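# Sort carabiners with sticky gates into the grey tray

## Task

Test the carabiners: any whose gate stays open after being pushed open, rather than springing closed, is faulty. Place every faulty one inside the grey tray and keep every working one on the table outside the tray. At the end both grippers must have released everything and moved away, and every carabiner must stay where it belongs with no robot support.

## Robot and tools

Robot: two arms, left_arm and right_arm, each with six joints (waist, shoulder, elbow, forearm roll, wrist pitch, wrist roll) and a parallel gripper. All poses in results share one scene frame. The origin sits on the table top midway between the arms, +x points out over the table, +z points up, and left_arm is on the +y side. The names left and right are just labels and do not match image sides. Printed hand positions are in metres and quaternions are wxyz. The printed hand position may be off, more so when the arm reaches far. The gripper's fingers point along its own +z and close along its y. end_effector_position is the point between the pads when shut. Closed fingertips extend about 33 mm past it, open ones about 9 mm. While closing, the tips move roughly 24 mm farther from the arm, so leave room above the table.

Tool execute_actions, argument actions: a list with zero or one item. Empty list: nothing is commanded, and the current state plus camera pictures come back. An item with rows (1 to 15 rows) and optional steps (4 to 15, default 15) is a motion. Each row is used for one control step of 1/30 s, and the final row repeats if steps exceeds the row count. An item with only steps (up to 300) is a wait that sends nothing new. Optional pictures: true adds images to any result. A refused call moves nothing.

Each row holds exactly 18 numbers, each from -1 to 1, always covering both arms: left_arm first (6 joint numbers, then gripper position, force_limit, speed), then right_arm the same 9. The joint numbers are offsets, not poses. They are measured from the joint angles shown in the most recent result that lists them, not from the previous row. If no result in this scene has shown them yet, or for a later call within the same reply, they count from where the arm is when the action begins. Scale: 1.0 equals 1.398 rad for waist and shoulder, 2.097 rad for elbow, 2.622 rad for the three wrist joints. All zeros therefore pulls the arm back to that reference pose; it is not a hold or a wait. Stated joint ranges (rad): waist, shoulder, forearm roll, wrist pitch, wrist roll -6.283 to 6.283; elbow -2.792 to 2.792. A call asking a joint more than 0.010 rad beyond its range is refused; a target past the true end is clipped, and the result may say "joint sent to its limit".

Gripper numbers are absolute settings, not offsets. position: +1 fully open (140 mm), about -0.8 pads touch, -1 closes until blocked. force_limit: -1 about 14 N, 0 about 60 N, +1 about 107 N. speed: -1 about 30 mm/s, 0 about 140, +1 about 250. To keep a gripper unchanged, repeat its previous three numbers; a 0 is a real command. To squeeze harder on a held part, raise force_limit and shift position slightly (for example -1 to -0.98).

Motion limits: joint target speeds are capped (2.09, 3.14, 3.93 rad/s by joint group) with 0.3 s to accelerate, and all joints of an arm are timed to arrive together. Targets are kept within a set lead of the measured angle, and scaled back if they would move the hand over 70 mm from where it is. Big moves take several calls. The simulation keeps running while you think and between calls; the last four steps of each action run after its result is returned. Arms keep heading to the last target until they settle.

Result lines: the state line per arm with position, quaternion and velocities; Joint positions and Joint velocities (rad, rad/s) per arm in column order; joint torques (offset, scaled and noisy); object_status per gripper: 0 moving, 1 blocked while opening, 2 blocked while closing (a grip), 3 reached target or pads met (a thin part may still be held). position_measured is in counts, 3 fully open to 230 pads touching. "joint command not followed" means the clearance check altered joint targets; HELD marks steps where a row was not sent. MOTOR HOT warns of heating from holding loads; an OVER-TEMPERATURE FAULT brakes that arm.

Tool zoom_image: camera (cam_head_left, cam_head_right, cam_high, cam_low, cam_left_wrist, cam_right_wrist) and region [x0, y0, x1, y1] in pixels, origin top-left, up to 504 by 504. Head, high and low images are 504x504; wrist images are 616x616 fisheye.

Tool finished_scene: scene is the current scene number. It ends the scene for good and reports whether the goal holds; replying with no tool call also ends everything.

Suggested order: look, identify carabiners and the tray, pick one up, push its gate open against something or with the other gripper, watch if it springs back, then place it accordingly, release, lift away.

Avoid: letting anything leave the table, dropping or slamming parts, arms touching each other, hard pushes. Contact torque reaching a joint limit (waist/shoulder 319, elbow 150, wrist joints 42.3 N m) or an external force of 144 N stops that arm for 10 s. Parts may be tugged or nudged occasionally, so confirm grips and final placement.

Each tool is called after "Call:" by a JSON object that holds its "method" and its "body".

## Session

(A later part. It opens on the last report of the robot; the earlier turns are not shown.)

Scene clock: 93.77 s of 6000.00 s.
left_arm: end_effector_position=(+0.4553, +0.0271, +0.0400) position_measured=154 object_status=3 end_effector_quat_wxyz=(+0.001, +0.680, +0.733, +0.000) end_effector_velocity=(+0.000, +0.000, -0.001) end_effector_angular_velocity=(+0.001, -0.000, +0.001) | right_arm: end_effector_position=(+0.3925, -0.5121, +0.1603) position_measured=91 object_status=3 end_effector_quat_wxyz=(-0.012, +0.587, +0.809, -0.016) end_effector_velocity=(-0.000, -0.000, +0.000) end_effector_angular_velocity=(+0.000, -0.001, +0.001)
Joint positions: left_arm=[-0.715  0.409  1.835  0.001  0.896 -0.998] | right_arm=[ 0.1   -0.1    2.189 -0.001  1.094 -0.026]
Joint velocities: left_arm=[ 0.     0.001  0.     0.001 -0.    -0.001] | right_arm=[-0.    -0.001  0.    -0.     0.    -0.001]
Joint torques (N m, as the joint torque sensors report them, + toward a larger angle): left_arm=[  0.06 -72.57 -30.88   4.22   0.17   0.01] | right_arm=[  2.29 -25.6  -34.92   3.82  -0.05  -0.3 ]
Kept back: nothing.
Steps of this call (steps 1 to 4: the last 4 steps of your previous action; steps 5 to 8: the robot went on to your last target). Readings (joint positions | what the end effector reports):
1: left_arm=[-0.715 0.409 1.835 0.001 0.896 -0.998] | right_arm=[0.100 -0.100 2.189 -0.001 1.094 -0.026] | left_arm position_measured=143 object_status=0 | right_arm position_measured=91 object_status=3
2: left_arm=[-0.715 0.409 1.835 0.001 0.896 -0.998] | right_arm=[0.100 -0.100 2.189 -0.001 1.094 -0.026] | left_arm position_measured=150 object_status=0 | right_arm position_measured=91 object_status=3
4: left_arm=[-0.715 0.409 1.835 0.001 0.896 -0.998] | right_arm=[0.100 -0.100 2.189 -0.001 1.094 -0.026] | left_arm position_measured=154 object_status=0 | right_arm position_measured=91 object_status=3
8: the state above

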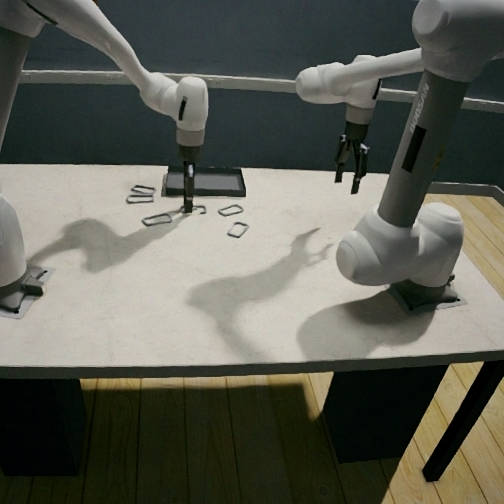

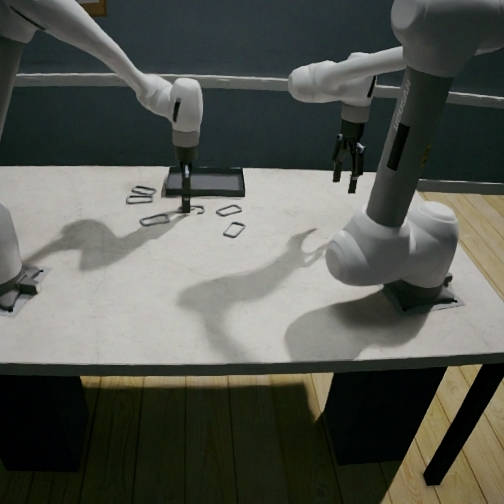

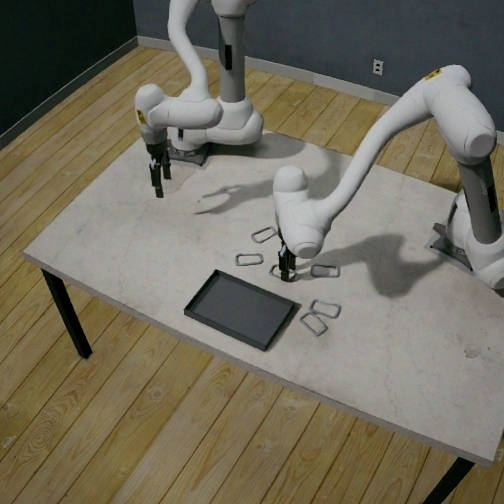

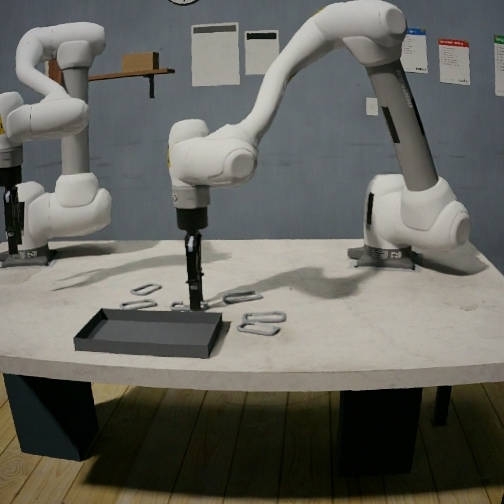

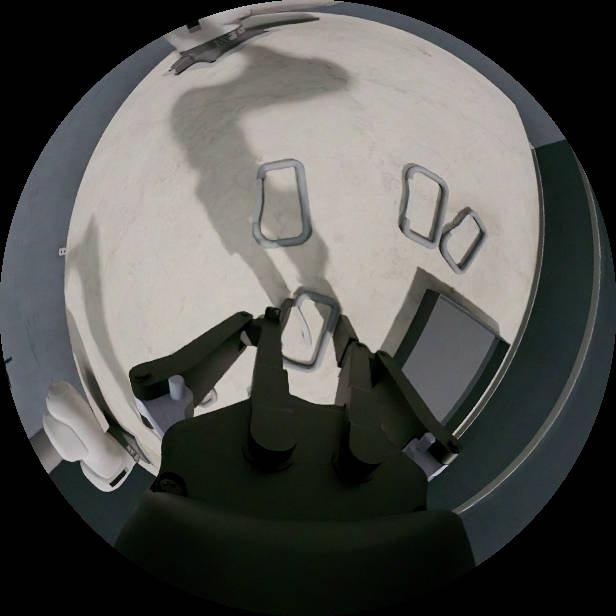

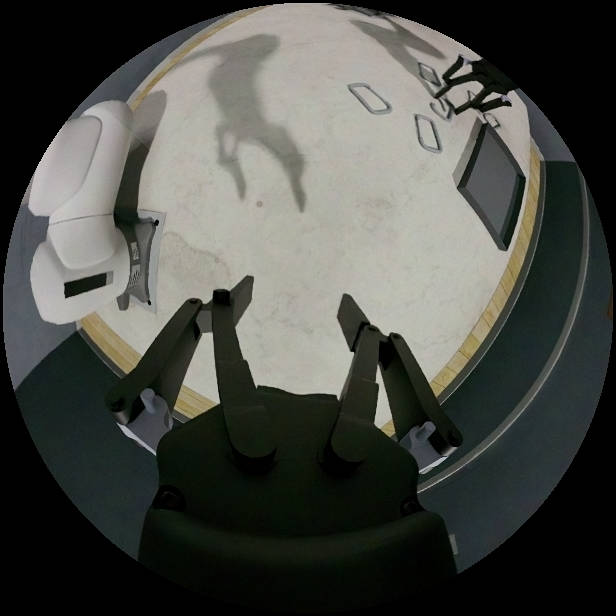

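Call:
{"method": "execute_actions", "body": {"actions": [{"rows":[[0,-0.0013,-0.0006,0,0.0012,0,-1,0,-0.5,0,0,0,0,0,0,0.3,0,0]],"steps":12}]}}

Call:
{"method": "execute_actions", "body": {"actions": [{"steps":6}], "pictures": true}}

Call:
{"method": "zoom_image", "body": {"camera": "cam_left_wrist", "region": [200, 230, 400, 400]}}

Scene clock: 94.20 s of 6000.00 s.
left_arm: end_effector_position=(+0.4553, +0.0270, +0.0416) position_measured=165 object_status=0 end_effector_quat_wxyz=(+0.001, +0.680, +0.733, +0.000) end_effector_velocity=(-0.001, +0.000, +0.001) end_effector_angular_velocity=(+0.002, +0.001, -0.001) | right_arm: end_effector_position=(+0.3925, -0.5121, +0.1603) position_measured=91 object_status=3 end_effector_quat_wxyz=(-0.012, +0.587, +0.809, -0.016) end_effector_velocity=(-0.000, -0.000, +0.000) end_effector_angular_velocity=(+0.000, -0.001, +0.001)
Joint positions: left_arm=[-0.715  0.408  1.834  0.001  0.898 -0.998] | right_arm=[ 0.1   -0.1    2.189 -0.001  1.094 -0.026]
Joint velocities: left_arm=[-0.001 -0.001 -0.001  0.     0.004  0.   ] | right_arm=[-0.    -0.001  0.    -0.     0.    -0.001]
Joint torques (N m, as the joint torque sensors report them, + toward a larger angle): left_arm=[  0.25 -71.28 -30.53   4.18  -0.03   0.03] | right_arm=[  3.01 -25.48 -34.31   3.98  -0.01  -0.29]
Steps of this call (steps 1 to 5: the robot went on to your last target; steps 6 to 13: the first 8 steps of this action). Readings (joint positions | what the end effector reports):
6: left_arm=[-0.715 0.409 1.835 0.001 0.896 -0.998] | right_arm=[0.100 -0.100 2.189 -0.001 1.094 -0.026] | left_arm position_measured=154 object_status=0 | right_arm position_measured=91 object_status=3
7: left_arm=[-0.715 0.409 1.835 0.001 0.896 -0.998] | right_arm=[0.100 -0.100 2.189 -0.001 1.094 -0.026] | left_arm position_measured=156 object_status=0 | right_arm position_measured=91 object_status=3
9: left_arm=[-0.715 0.409 1.834 0.001 0.897 -0.998] | right_arm=[0.100 -0.100 2.189 -0.001 1.094 -0.026] | left_arm position_measured=165 object_status=0 | right_arm position_measured=91 object_status=3
13: the state above

Scene clock: 94.40 s of 6000.00 s.
left_arm: end_effector_position=(+0.4553, +0.0271, +0.0418) position_measured=167 object_status=0 end_effector_quat_wxyz=(+0.001, +0.680, +0.733, +0.000) end_effector_velocity=(-0.000, -0.000, +0.001) end_effector_angular_velocity=(-0.000, -0.001, -0.001) | right_arm: end_effector_position=(+0.3925, -0.5121, +0.1603) position_measured=91 object_status=3 end_effector_quat_wxyz=(-0.012, +0.587, +0.809, -0.016) end_effector_velocity=(+0.000, -0.000, -0.000) end_effector_angular_velocity=(+0.000, +0.000, +0.000)
Joint positions: left_arm=[-0.715  0.408  1.834  0.001  0.899 -0.998] | right_arm=[ 0.1   -0.1    2.189 -0.001  1.094 -0.026]
Joint velocities: left_arm=[-0.    -0.001  0.     0.     0.001  0.   ] | right_arm=[-0.     0.    -0.     0.     0.    -0.001]
Joint torques (N m, as the joint torque sensors report them, + toward a larger angle): left_arm=[ -0.02 -73.53 -31.09   4.2    0.14   0.05] | right_arm=[  3.33 -25.24 -34.8    3.92  -0.03  -0.22]
Kept back: nothing.
Steps of this call (steps 1 to 4: the last 4 steps of your previous action; steps 5 to 6: the robot went on to your last target). Readings (joint positions | what the end effector reports):
1: left_arm=[-0.715 0.408 1.834 0.001 0.898 -0.998] | right_arm=[0.100 -0.100 2.189 -0.001 1.094 -0.026] | left_arm position_measured=165 object_status=0 | right_arm position_measured=91 object_status=3
2: left_arm=[-0.715 0.408 1.834 0.001 0.898 -0.998] | right_arm=[0.100 -0.100 2.189 -0.001 1.094 -0.026] | left_arm position_measured=165 object_status=0 | right_arm position_measured=91 object_status=3
4: left_arm=[-0.715 0.408 1.834 0.001 0.899 -0.998] | right_arm=[0.100 -0.100 2.189 -0.001 1.094 -0.026] | left_arm position_measured=167 object_status=0 | right_arm position_measured=91 object_status=3
6: the state above

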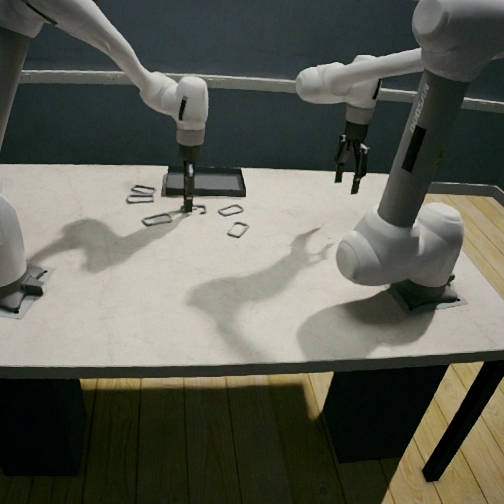

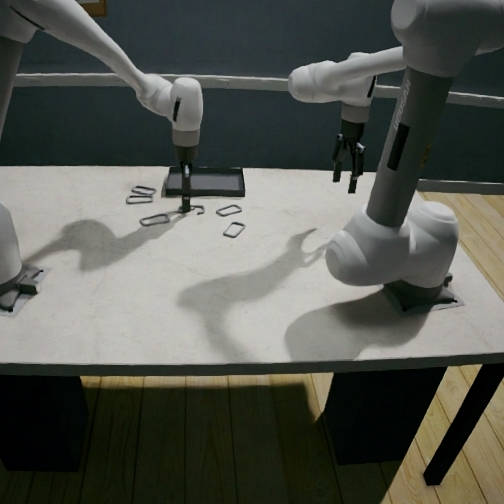

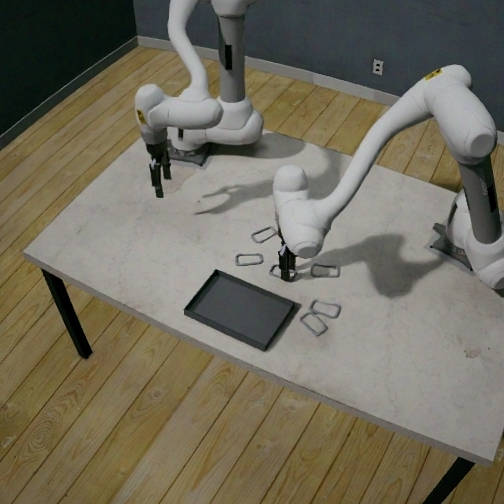

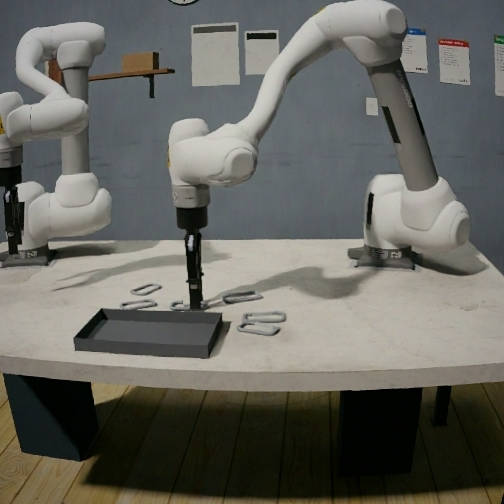

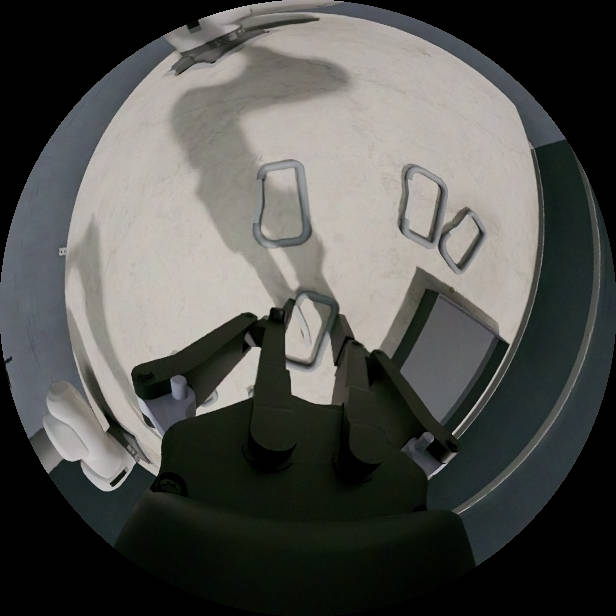

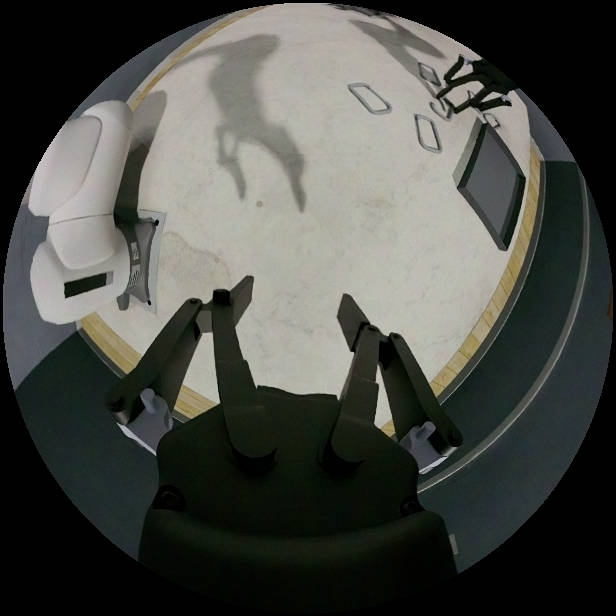

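Region (200, 230, 400, 400) of cam_left_wrist's 616x616 image, scaled by 2.520, with more detail than that image has; it fills the top 428 rows of this view, and the rest is white.

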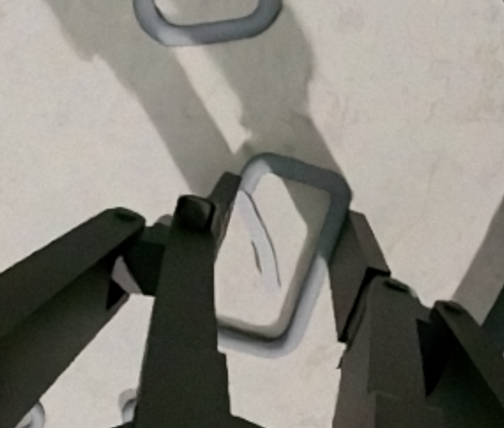

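Call:
{"method": "execute_actions", "body": {"actions": [{"rows":[[0,-0.005,-0.002,0,0.004,0,-1,0,-0.5,0,0,0,0,0,0,0.3,0,0],[0,-0.01,-0.004,0,0.008,0,-1,0,-0.5,0,0,0,0,0,0,0.3,0,0],[0,-0.02,-0.008,0,0.017,0,-1,0,-0.5,0,0,0,0,0,0,0.3,0,0]],"steps":12}], "pictures": true}}

Call:
{"method": "zoom_image", "body": {"camera": "cam_left_wrist", "region": [200, 230, 400, 400]}}

Scene clock: 94.80 s of 6000.00 s.
left_arm: end_effector_position=(+0.4549, +0.0276, +0.0661) position_measured=167 object_status=2 end_effector_quat_wxyz=(+0.001, +0.680, +0.733, +0.000) end_effector_velocity=(-0.003, +0.003, +0.032) end_effector_angular_velocity=(+0.005, +0.004, +0.001) | right_arm: end_effector_position=(+0.3925, -0.5121, +0.1603) position_measured=91 object_status=3 end_effector_quat_wxyz=(-0.012, +0.587, +0.809, -0.016) end_effector_velocity=(+0.000, -0.000, +0.001) end_effector_angular_velocity=(-0.000, -0.001, +0.000)
Joint positions: left_arm=[-0.715  0.382  1.818  0.001  0.939 -0.998] | right_arm=[ 0.1   -0.1    2.189 -0.001  1.094 -0.026]
Joint velocities: left_arm=[-0.001 -0.034 -0.019 -0.     0.059 -0.001] | right_arm=[-0.001 -0.001 -0.    -0.001  0.    -0.   ]
Joint torques (N m, as the joint torque sensors report them, + toward a larger angle): left_arm=[ -0.35 -67.24 -29.02   4.27   0.2    0.02] | right_arm=[  4.26 -25.25 -34.53   3.81  -0.1   -0.34]
Steps of this call (steps 1 to 4: the robot went on to your last target; steps 5 to 12: the first 8 steps of this action). Readings (joint positions | what the end effector reports):
5: left_arm=[-0.715 0.408 1.834 0.001 0.899 -0.998] | right_arm=[0.100 -0.100 2.189 -0.001 1.094 -0.026] | left_arm position_measured=167 object_status=2 | right_arm position_measured=91 object_status=3
6: left_arm=[-0.715 0.406 1.833 0.001 0.901 -0.998] | right_arm=[0.100 -0.100 2.189 -0.001 1.094 -0.026] | left_arm position_measured=167 object_status=2 | right_arm position_measured=91 object_status=3
8: left_arm=[-0.715 0.398 1.828 0.001 0.915 -0.998] | right_arm=[0.100 -0.100 2.189 -0.001 1.094 -0.026] | left_arm position_measured=167 object_status=2 | right_arm position_measured=91 object_status=3
12: the state above

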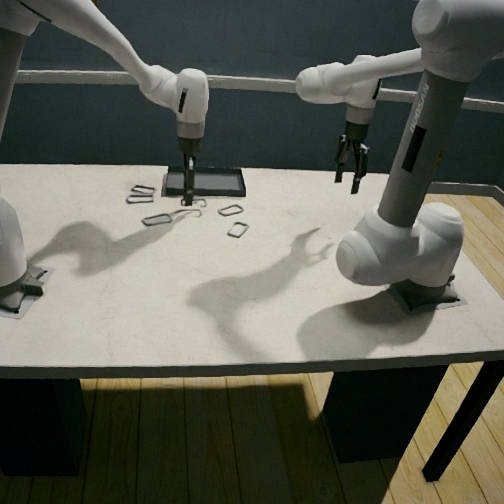

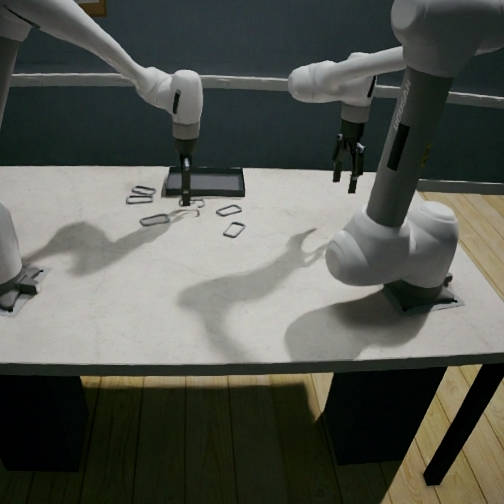

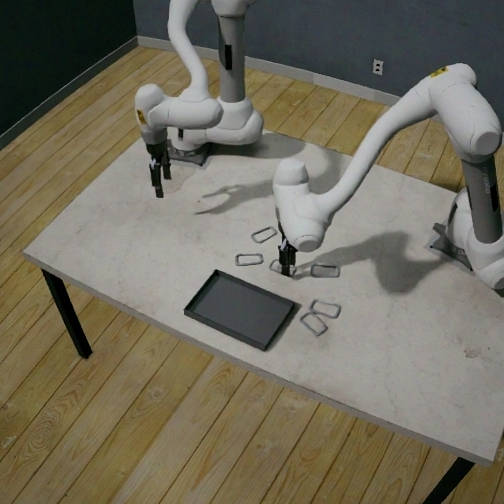

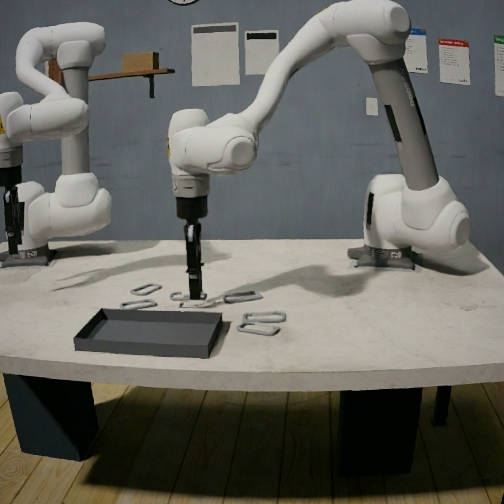

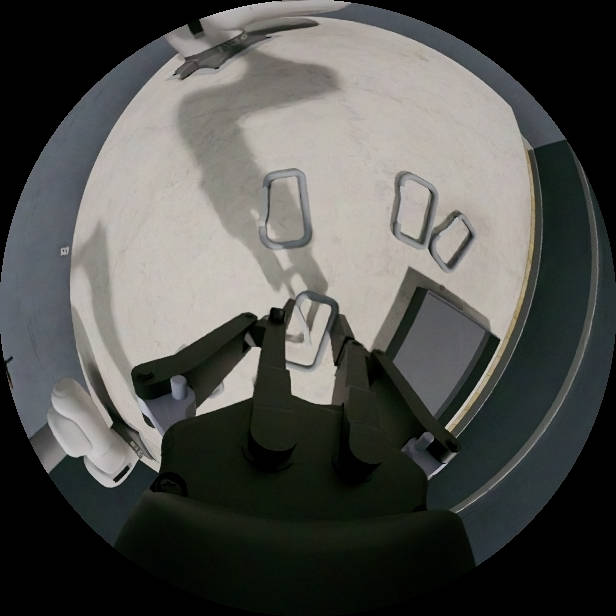

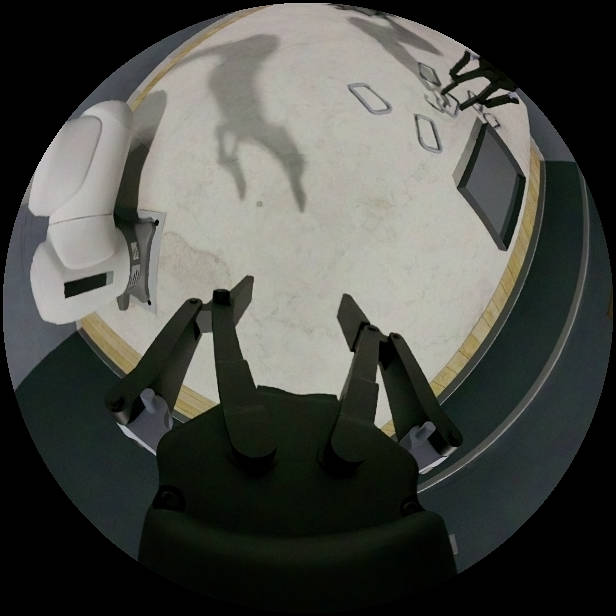

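Region (200, 230, 400, 400) of cam_left_wrist's 616x616 image, scaled by 2.520, with more detail than that image has; it fills the top 428 rows of this view, and the rest is white.

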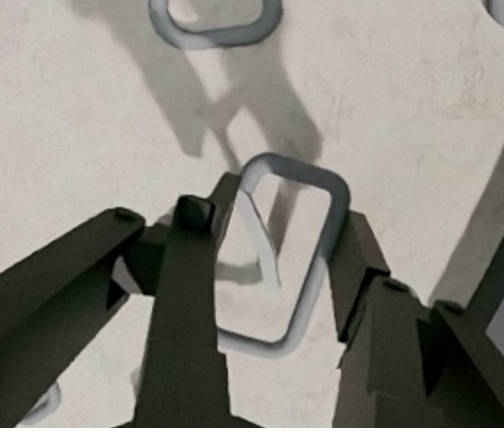

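Call:
{"method": "execute_actions", "body": {"actions": [{"rows":[[0,-0.03,-0.013,0,0.026,0,-1,0,-0.5,0,0,0,0,0,0,0.3,0,0]],"steps":9}]}}

Scene clock: 95.37 s of 6000.00 s.
left_arm: end_effector_position=(+0.4541, +0.0287, +0.0988) position_measured=167 object_status=2 end_effector_quat_wxyz=(+0.002, +0.680, +0.733, +0.000) end_effector_velocity=(-0.010, +0.014, +0.161) end_effector_angular_velocity=(-0.000, -0.001, -0.001) | right_arm: end_effector_position=(+0.3925, -0.5121, +0.1603) position_measured=91 object_status=3 end_effector_quat_wxyz=(-0.012, +0.587, +0.809, -0.016) end_effector_velocity=(-0.000, +0.000, +0.000) end_effector_angular_velocity=(-0.000, -0.000, +0.001)
Joint positions: left_arm=[-0.715  0.349  1.797  0.001  0.992 -0.998] | right_arm=[ 0.1   -0.1    2.189 -0.001  1.094 -0.026]
Joint velocities: left_arm=[ 0.    -0.168 -0.099  0.001  0.266  0.001] | right_arm=[ 0.    -0.001  0.    -0.     0.    -0.   ]
Joint torques (N m, as the joint torque sensors report them, + toward a larger angle): left_arm=[ -2.78 -40.08 -23.13   3.38   0.52   0.08] | right_arm=[  4.04 -27.52 -35.5    3.69  -0.17  -0.25]
Steps of this call (steps 1 to 4: the last 4 steps of your previous action; steps 5 to 12: the robot went on to your last target; steps 13 to 17: the first 5 steps of this action). Readings (joint positions | what the end effector reports):
13: left_arm=[-0.715 0.380 1.817 0.001 0.943 -0.998] | right_arm=[0.100 -0.100 2.189 -0.001 1.094 -0.026] | left_arm position_measured=167 object_status=2 | right_arm position_measured=91 object_status=3
14: left_arm=[-0.715 0.376 1.815 0.001 0.949 -0.998] | right_arm=[0.100 -0.100 2.189 -0.001 1.094 -0.026] | left_arm position_measured=167 object_status=2 | right_arm position_measured=91 object_status=3
16: left_arm=[-0.715 0.356 1.801 0.001 0.981 -0.998] | right_arm=[0.100 -0.100 2.189 -0.001 1.094 -0.026] | left_arm position_measured=167 object_status=2 | right_arm position_measured=91 object_status=3
17: the state above

Call:
{"method": "execute_actions", "body": {"actions": [{"rows":[[0.1564,0.112,-0.122,0,0.039,0.1116,-1,0,-0.5,0,0,0,0,0,0,0.3,0,0]],"steps":15}]}}

Call:
{"method": "execute_actions", "body": {"actions": [{"steps":8}], "pictures": true}}

Scene clock: 95.97 s of 6000.00 s.
left_arm: end_effector_position=(+0.5823, +0.0439, +0.1083) position_measured=167 object_status=2 end_effector_quat_wxyz=(+0.001, +0.698, +0.716, +0.000) end_effector_velocity=(+0.409, +0.094, -0.009) end_effector_angular_velocity=(+0.007, +0.006, -0.154) | right_arm: end_effector_position=(+0.3925, -0.5121, +0.1603) position_measured=91 object_status=3 end_effector_quat_wxyz=(-0.012, +0.587, +0.809, -0.016) end_effector_velocity=(+0.000, -0.000, +0.001) end_effector_angular_velocity=(+0.000, -0.002, -0.000)
Joint positions: left_arm=[-0.568  0.452  1.622  0.001  1.066 -0.801] | right_arm=[ 0.1   -0.1    2.189 -0.001  1.094 -0.026]
Joint velocities: left_arm=[ 0.465  0.354 -0.53  -0.     0.185  0.62 ] | right_arm=[-0.    -0.001 -0.    -0.    -0.     0.   ]
Joint torques (N m, as the joint torque sensors report them, + toward a larger angle): left_arm=[  0.7  -82.49 -35.18   4.66   0.21   0.06] | right_arm=[  3.82 -24.9  -34.44   3.67  -0.04  -0.27]
Steps of this call (steps 1 to 4: the last 4 steps of your previous action; steps 5 to 7: the robot went on to your last target; steps 8 to 18: the first 11 steps of this action). Readings (joint positions | what the end effector reports):
8: left_arm=[-0.715 0.340 1.791 0.001 1.007 -0.998] | right_arm=[0.100 -0.100 2.189 -0.001 1.094 -0.026] | left_arm position_measured=167 object_status=2 | right_arm position_measured=91 object_status=3
9: left_arm=[-0.711 0.343 1.787 0.001 1.009 -0.993] | right_arm=[0.100 -0.100 2.189 -0.001 1.094 -0.026] | left_arm position_measured=167 object_status=2 | right_arm position_measured=91 object_status=3
11: left_arm=[-0.683 0.365 1.754 0.001 1.021 -0.955] | right_arm=[0.100 -0.100 2.189 -0.001 1.094 -0.026] | left_arm position_measured=167 object_status=2 | right_arm position_measured=91 object_status=3
15: left_arm=[-0.615 0.416 1.677 0.001 1.047 -0.865] | right_arm=[0.100 -0.100 2.189 -0.001 1.094 -0.026] | left_arm position_measured=167 object_status=2 | right_arm position_measured=91 object_status=3
18: the state above

Scene clock: 96.23 s of 6000.00 s.
left_arm: end_effector_position=(+0.6433, +0.0614, +0.1066) position_measured=167 object_status=2 end_effector_quat_wxyz=(+0.000, +0.707, +0.707, +0.001) end_effector_velocity=(+0.019, +0.005, -0.000) end_effector_angular_velocity=(+0.000, -0.001, -0.012) | right_arm: end_effector_position=(+0.3925, -0.5121, +0.1603) position_measured=91 object_status=3 end_effector_quat_wxyz=(-0.012, +0.587, +0.809, -0.016) end_effector_velocity=(+0.000, +0.000, +0.000) end_effector_angular_velocity=(+0.000, -0.001, -0.000)
Joint positions: left_arm=[-0.498  0.504  1.543  0.001  1.094 -0.708] | right_arm=[ 0.1   -0.1    2.189 -0.001  1.094 -0.026]
Joint velocities: left_arm=[ 0.02   0.017 -0.027  0.001  0.01   0.032] | right_arm=[ 0.    -0.    -0.001 -0.     0.     0.   ]
Joint torques (N m, as the joint torque sensors report them, + toward a larger angle): left_arm=[ -1.41 -88.57 -34.79   4.58  -0.07   0.15] | right_arm=[  4.14 -26.43 -33.72   3.97  -0.33  -0.35]
Kept back: nothing.
Steps of this call (steps 1 to 4: the last 4 steps of your previous action; steps 5 to 8: the robot went on to your last target). Readings (joint positions | what the end effector reports):
1: left_arm=[-0.552 0.463 1.604 0.001 1.072 -0.780] | right_arm=[0.100 -0.100 2.189 -0.001 1.094 -0.026] | left_arm position_measured=167 object_status=2 | right_arm position_measured=91 object_status=3
2: left_arm=[-0.537 0.475 1.587 0.001 1.079 -0.760] | right_arm=[0.100 -0.100 2.189 -0.001 1.094 -0.026] | left_arm position_measured=167 object_status=2 | right_arm position_measured=91 object_status=3
4: left_arm=[-0.512 0.494 1.559 0.001 1.088 -0.727] | right_arm=[0.100 -0.100 2.189 -0.001 1.094 -0.026] | left_arm position_measured=167 object_status=2 | right_arm position_measured=91 object_status=3
8: the state above

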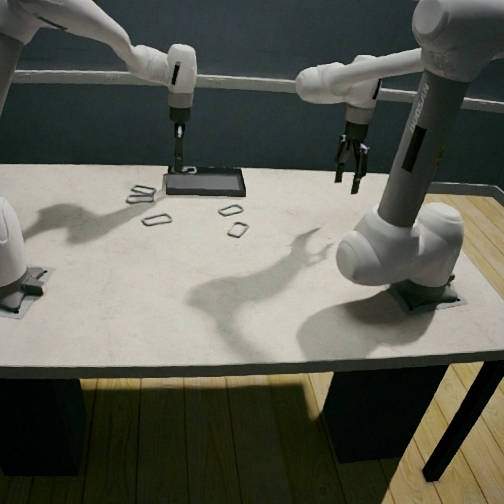

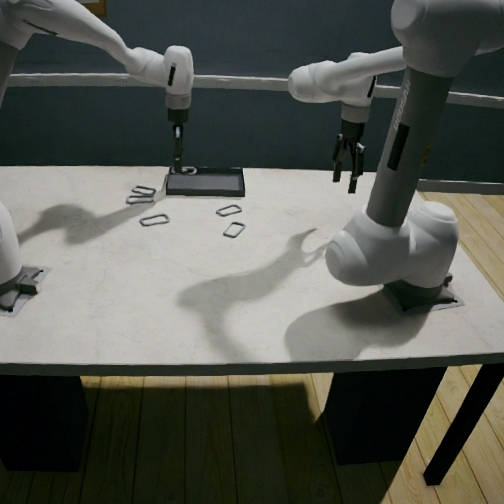

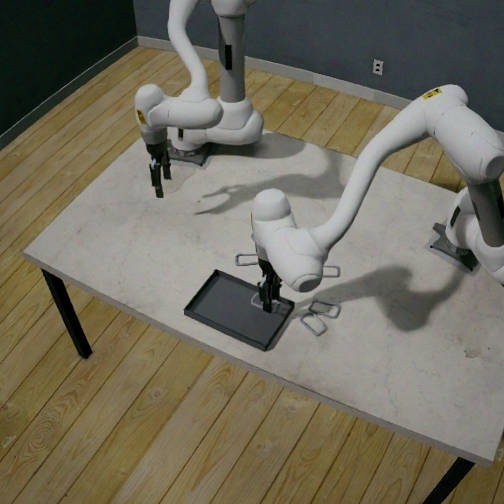

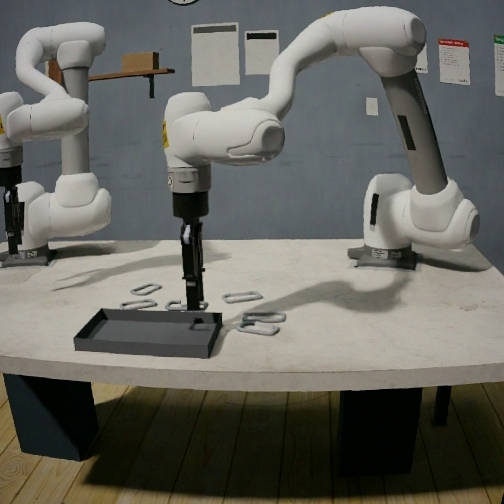

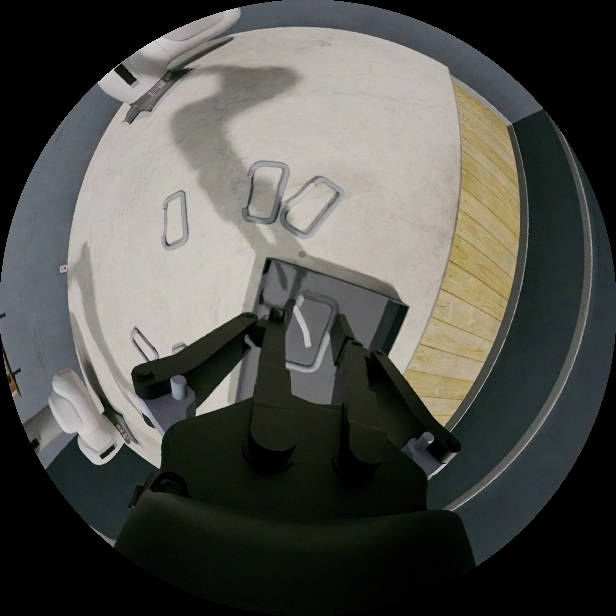

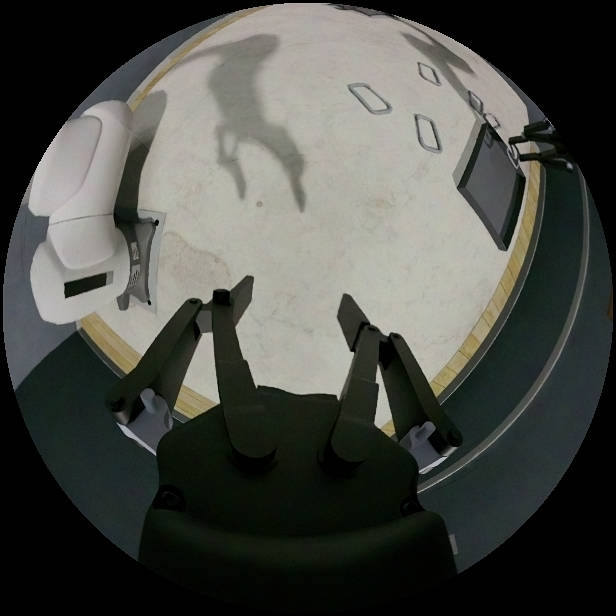

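Call:
{"method": "execute_actions", "body": {"actions": [{"rows":[[0,0.034,0.0165,0,-0.031,0,-1,0,-0.5,0,0,0,0,0,0,0.3,0,0]],"steps":15}]}}

Call:
{"method": "execute_actions", "body": {"actions": [{"rows":[[0,0,0,0,0,0,0.1,0,0,0,0,0,0,0,0,0.3,0,0]],"steps":12}], "pictures": true}}

Scene clock: 96.73 s of 6000.00 s.
left_arm: end_effector_position=(+0.6453, +0.0598, +0.0526) position_measured=167 object_status=2 end_effector_quat_wxyz=(-0.000, +0.707, +0.707, +0.001) end_effector_velocity=(-0.001, -0.001, -0.009) end_effector_angular_velocity=(+0.000, +0.001, -0.001) | right_arm: end_effector_position=(+0.3925, -0.5121, +0.1603) position_measured=91 object_status=3 end_effector_quat_wxyz=(-0.012, +0.587, +0.809, -0.016) end_effector_velocity=(+0.000, +0.000, -0.000) end_effector_angular_velocity=(-0.000, +0.001, +0.000)
Joint positions: left_arm=[-0.498  0.551  1.577  0.001  1.014 -0.708] | right_arm=[ 0.1   -0.1    2.189 -0.001  1.094 -0.026]
Joint velocities: left_arm=[-0.002  0.008  0.007 -0.    -0.014 -0.001] | right_arm=[ 0.     0.002 -0.001  0.     0.    -0.   ]
Joint torques (N m, as the joint torque sensors report them, + toward a larger angle): left_arm=[  0.04 -91.09 -33.94   4.63   0.23   0.11] | right_arm=[  2.04 -26.14 -34.22   3.85  -0.18  -0.41]
Steps of this call (steps 1 to 4: the robot went on to your last target; steps 5 to 15: the first 11 steps of this action). Readings (joint positions | what the end effector reports):
5: left_arm=[-0.497 0.505 1.541 0.001 1.095 -0.706] | right_arm=[0.100 -0.100 2.189 -0.001 1.094 -0.026] | left_arm position_measured=167 object_status=2 | right_arm position_measured=91 object_status=3
6: left_arm=[-0.497 0.509 1.543 0.001 1.089 -0.706] | right_arm=[0.100 -0.100 2.189 -0.001 1.094 -0.026] | left_arm position_measured=167 object_status=2 | right_arm position_measured=91 object_status=3
8: left_arm=[-0.497 0.531 1.562 0.001 1.049 -0.707] | right_arm=[0.100 -0.100 2.189 -0.001 1.094 -0.026] | left_arm position_measured=167 object_status=2 | right_arm position_measured=91 object_status=3
12: left_arm=[-0.498 0.550 1.576 0.001 1.017 -0.708] | right_arm=[0.100 -0.100 2.189 -0.001 1.094 -0.026] | left_arm position_measured=167 object_status=2 | right_arm position_measured=91 object_status=3
15: the state above

Scene clock: 97.13 s of 6000.00 s.
left_arm: end_effector_position=(+0.6452, +0.0598, +0.0520) position_measured=120 object_status=0 end_effector_quat_wxyz=(-0.000, +0.707, +0.707, +0.001) end_effector_velocity=(+0.000, +0.000, +0.001) end_effector_angular_velocity=(-0.000, -0.001, -0.001) | right_arm: end_effector_position=(+0.3925, -0.5121, +0.1603) position_measured=91 object_status=3 end_effector_quat_wxyz=(-0.012, +0.587, +0.809, -0.016) end_effector_velocity=(-0.000, -0.000, -0.001) end_effector_angular_velocity=(-0.000, +0.001, -0.000)
Joint positions: left_arm=[-0.498  0.551  1.577  0.001  1.013 -0.708] | right_arm=[ 0.1   -0.1    2.189 -0.001  1.094 -0.026]
Joint velocities: left_arm=[ 0.    -0.001  0.     0.    -0.     0.001] | right_arm=[-0.     0.001  0.     0.     0.    -0.   ]
Joint torques (N m, as the joint torque sensors report them, + toward a larger angle): left_arm=[ -0.15 -89.15 -33.5    4.49   0.17   0.02] | right_arm=[  3.98 -25.01 -34.2    3.91  -0.05  -0.36]
Steps of this call (steps 1 to 4: the last 4 steps of your previous action; steps 5 to 12: the first 8 steps of this action, its rows measured from where the robot was after step 4). Readings (joint positions | what the end effector reports):
4: left_arm=[-0.498 0.551 1.577 0.001 1.013 -0.708] | right_arm=[0.100 -0.100 2.189 -0.001 1.094 -0.026] | left_arm position_measured=167 object_status=2 | right_arm position_measured=91 object_status=3
5: left_arm=[-0.498 0.551 1.577 0.001 1.013 -0.708] | right_arm=[0.100 -0.100 2.189 -0.001 1.094 -0.026] | left_arm position_measured=167 object_status=0 | right_arm position_measured=91 object_status=3
6: left_arm=[-0.498 0.551 1.577 0.001 1.013 -0.708] | right_arm=[0.100 -0.100 2.189 -0.001 1.094 -0.026] | left_arm position_measured=167 object_status=0 | right_arm position_measured=91 object_status=3
8: left_arm=[-0.498 0.551 1.577 0.001 1.013 -0.708] | right_arm=[0.100 -0.100 2.189 -0.001 1.094 -0.026] | left_arm position_measured=149 object_status=0 | right_arm position_measured=91 object_status=3
12: the state above

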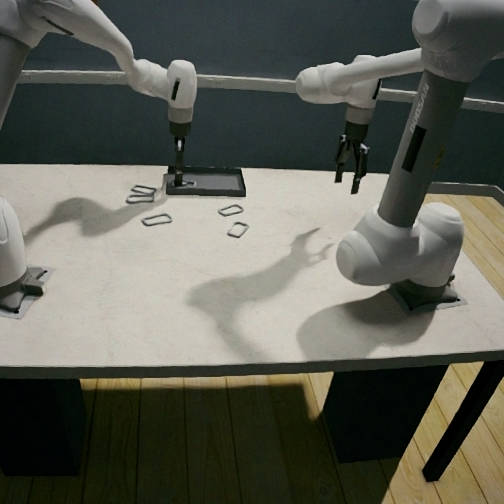

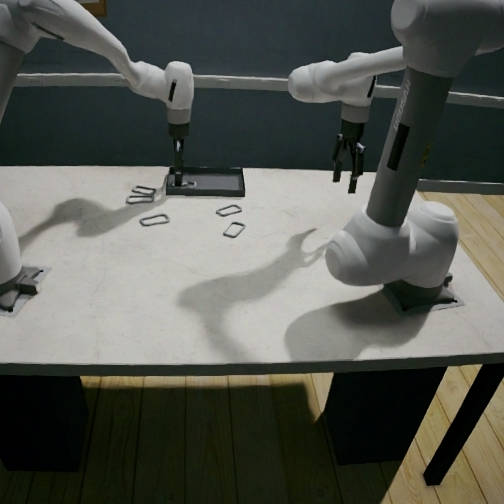

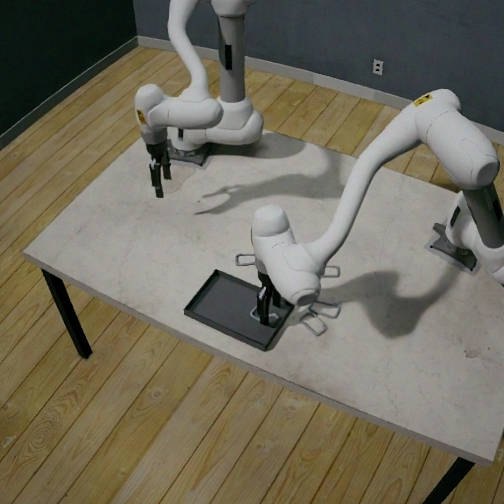

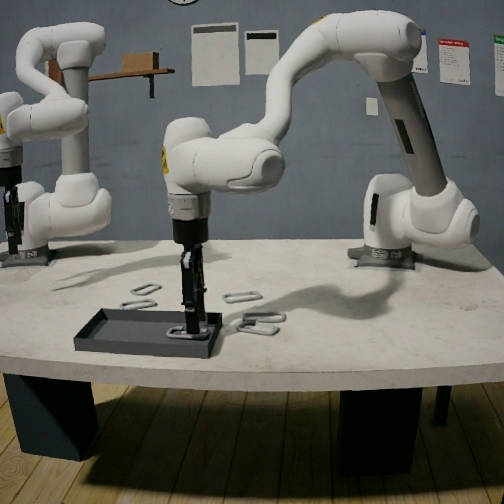

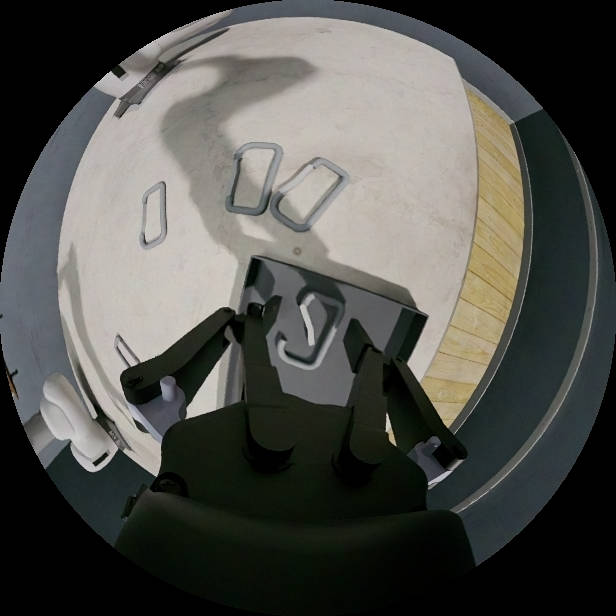

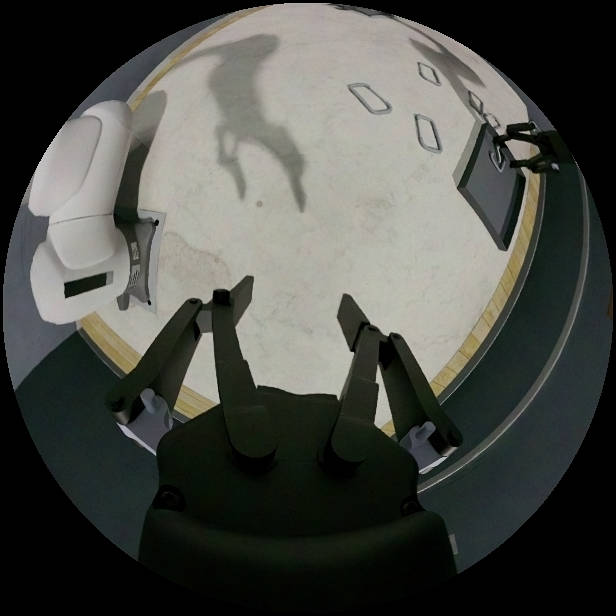

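Call:
{"method": "execute_actions", "body": {"actions": [{"rows":[[0,-0.03,-0.016,0,0.029,0,0.3,0,0,0,0,0,0,0,0,0.3,0,0],[0,-0.03,-0.016,0,0.029,0,0.3,0,0,0,0,0,0,0,0,0.3,0,0],[0,-0.03,-0.016,0,0.029,0,0.3,0,0,0,0,0,0,0,0,0.3,0,0],[0,-0.03,-0.016,0,0.029,0,0.3,0,0,0,0,0,0,0,0,0.3,0,0],[0,-0.03,-0.016,0,0.029,0,0.3,0,0,0,0,0,0,0,0,0.3,0,0],[0,-0.03,-0.016,0,0.029,0,0.3,0,0,0,0,0,0,0,0,0.3,0,0],[0,-0.03,-0.016,0,0.029,0,0.3,0,0,0,0,0,0,0,0,0.3,0,0],[-0.245,-0.03,-0.016,0,0.029,-0.229,0.3,0,0,0,0,0,0,0,0,0.3,0,0]],"steps":15}]}}

Call:
{"method": "execute_actions", "body": {"actions": [{"steps":10}]}}

Scene clock: 97.87 s of 6000.00 s.
left_arm: end_effector_position=(+0.6278, +0.0406, +0.0997) position_measured=91 object_status=3 end_effector_quat_wxyz=(-0.000, +0.698, +0.717, +0.000) end_effector_velocity=(-0.314, -0.378, +0.003) end_effector_angular_velocity=(-0.002, -0.003, +0.446) | right_arm: end_effector_position=(+0.3925, -0.5121, +0.1603) position_measured=91 object_status=3 end_effector_quat_wxyz=(-0.012, +0.587, +0.809, -0.016) end_effector_velocity=(-0.000, +0.000, +0.000) end_effector_angular_velocity=(+0.001, +0.000, +0.000)
Joint positions: left_arm=[-0.531  0.511  1.545  0.001  1.086 -0.766] | right_arm=[ 0.1   -0.1    2.189 -0.001  1.094 -0.026]
Joint velocities: left_arm=[-0.616 -0.002 -0.003 -0.     0.002 -1.062] | right_arm=[ 0.001 -0.    -0.     0.001  0.     0.   ]
Joint torques (N m, as the joint torque sensors report them, + toward a larger angle): left_arm=[-40.88 -83.08 -33.86   3.7    0.2    0.14] | right_arm=[  4.37 -26.64 -35.01   3.75  -0.02  -0.35]
Steps of this call (steps 1 to 4: the last 4 steps of your previous action; steps 5 to 11: the robot went on to your last target; steps 12 to 22: the first 11 steps of this action). Readings (joint positions | what the end effector reports):
12: left_arm=[-0.498 0.551 1.577 0.001 1.013 -0.708] | right_arm=[0.100 -0.100 2.189 -0.001 1.094 -0.026] | left_arm position_measured=117 object_status=0 | right_arm position_measured=91 object_status=3
13: left_arm=[-0.498 0.548 1.575 0.001 1.019 -0.708] | right_arm=[0.100 -0.100 2.189 -0.001 1.094 -0.026] | left_arm position_measured=114 object_status=0 | right_arm position_measured=91 object_status=3
15: left_arm=[-0.498 0.527 1.557 0.001 1.056 -0.708] | right_arm=[0.100 -0.100 2.189 -0.001 1.094 -0.026] | left_arm position_measured=99 object_status=0 | right_arm position_measured=91 object_status=3
19: left_arm=[-0.498 0.511 1.546 0.001 1.085 -0.708] | right_arm=[0.100 -0.100 2.189 -0.001 1.094 -0.026] | left_arm position_measured=91 object_status=0 | right_arm position_measured=91 object_status=3
22: the state above

Scene clock: 98.20 s of 6000.00 s.
left_arm: end_effector_position=(+0.5269, -0.0603, +0.1008) position_measured=91 object_status=3 end_effector_quat_wxyz=(-0.000, +0.648, +0.761, +0.001) end_effector_velocity=(-0.319, -0.266, +0.004) end_effector_angular_velocity=(-0.001, -0.001, +0.379) | right_arm: end_effector_position=(+0.3925, -0.5121, +0.1603) position_measured=91 object_status=3 end_effector_quat_wxyz=(-0.012, +0.587, +0.809, -0.016) end_effector_velocity=(-0.000, -0.000, -0.000) end_effector_angular_velocity=(-0.001, +0.001, +0.001)
Joint positions: left_arm=[-0.71   0.51   1.545  0.001  1.087 -1.079] | right_arm=[ 0.1   -0.1    2.189 -0.001  1.094 -0.026]
Joint velocities: left_arm=[-0.521 -0.004 -0.002 -0.     0.006 -0.9  ] | right_arm=[ 0.     0.001  0.    -0.001  0.    -0.001]
Joint torques (N m, as the joint torque sensors report them, + toward a larger angle): left_arm=[ -0.7  -86.64 -35.99   4.62  -0.33   0.12] | right_arm=[  3.64 -27.28 -34.56   4.04  -0.03  -0.29]
Kept back: nothing.
Steps of this call (steps 1 to 4: the last 4 steps of your previous action; steps 5 to 10: the robot went on to your last target). Readings (joint positions | what the end effector reports):
1: left_arm=[-0.551 0.511 1.545 0.001 1.086 -0.802] | right_arm=[0.100 -0.100 2.189 -0.001 1.094 -0.026] | left_arm position_measured=91 object_status=3 | right_arm position_measured=91 object_status=3
2: left_arm=[-0.570 0.511 1.545 0.001 1.086 -0.834] | right_arm=[0.100 -0.100 2.189 -0.001 1.094 -0.026] | left_arm position_measured=91 object_status=3 | right_arm position_measured=91 object_status=3
4: left_arm=[-0.605 0.511 1.545 0.001 1.086 -0.895] | right_arm=[0.100 -0.100 2.189 -0.001 1.094 -0.026] | left_arm position_measured=91 object_status=3 | right_arm position_measured=91 object_status=3
8: left_arm=[-0.675 0.511 1.545 0.001 1.087 -1.017] | right_arm=[0.100 -0.100 2.189 -0.001 1.094 -0.026] | left_arm position_measured=91 object_status=3 | right_arm position_measured=91 object_status=3
10: the state above


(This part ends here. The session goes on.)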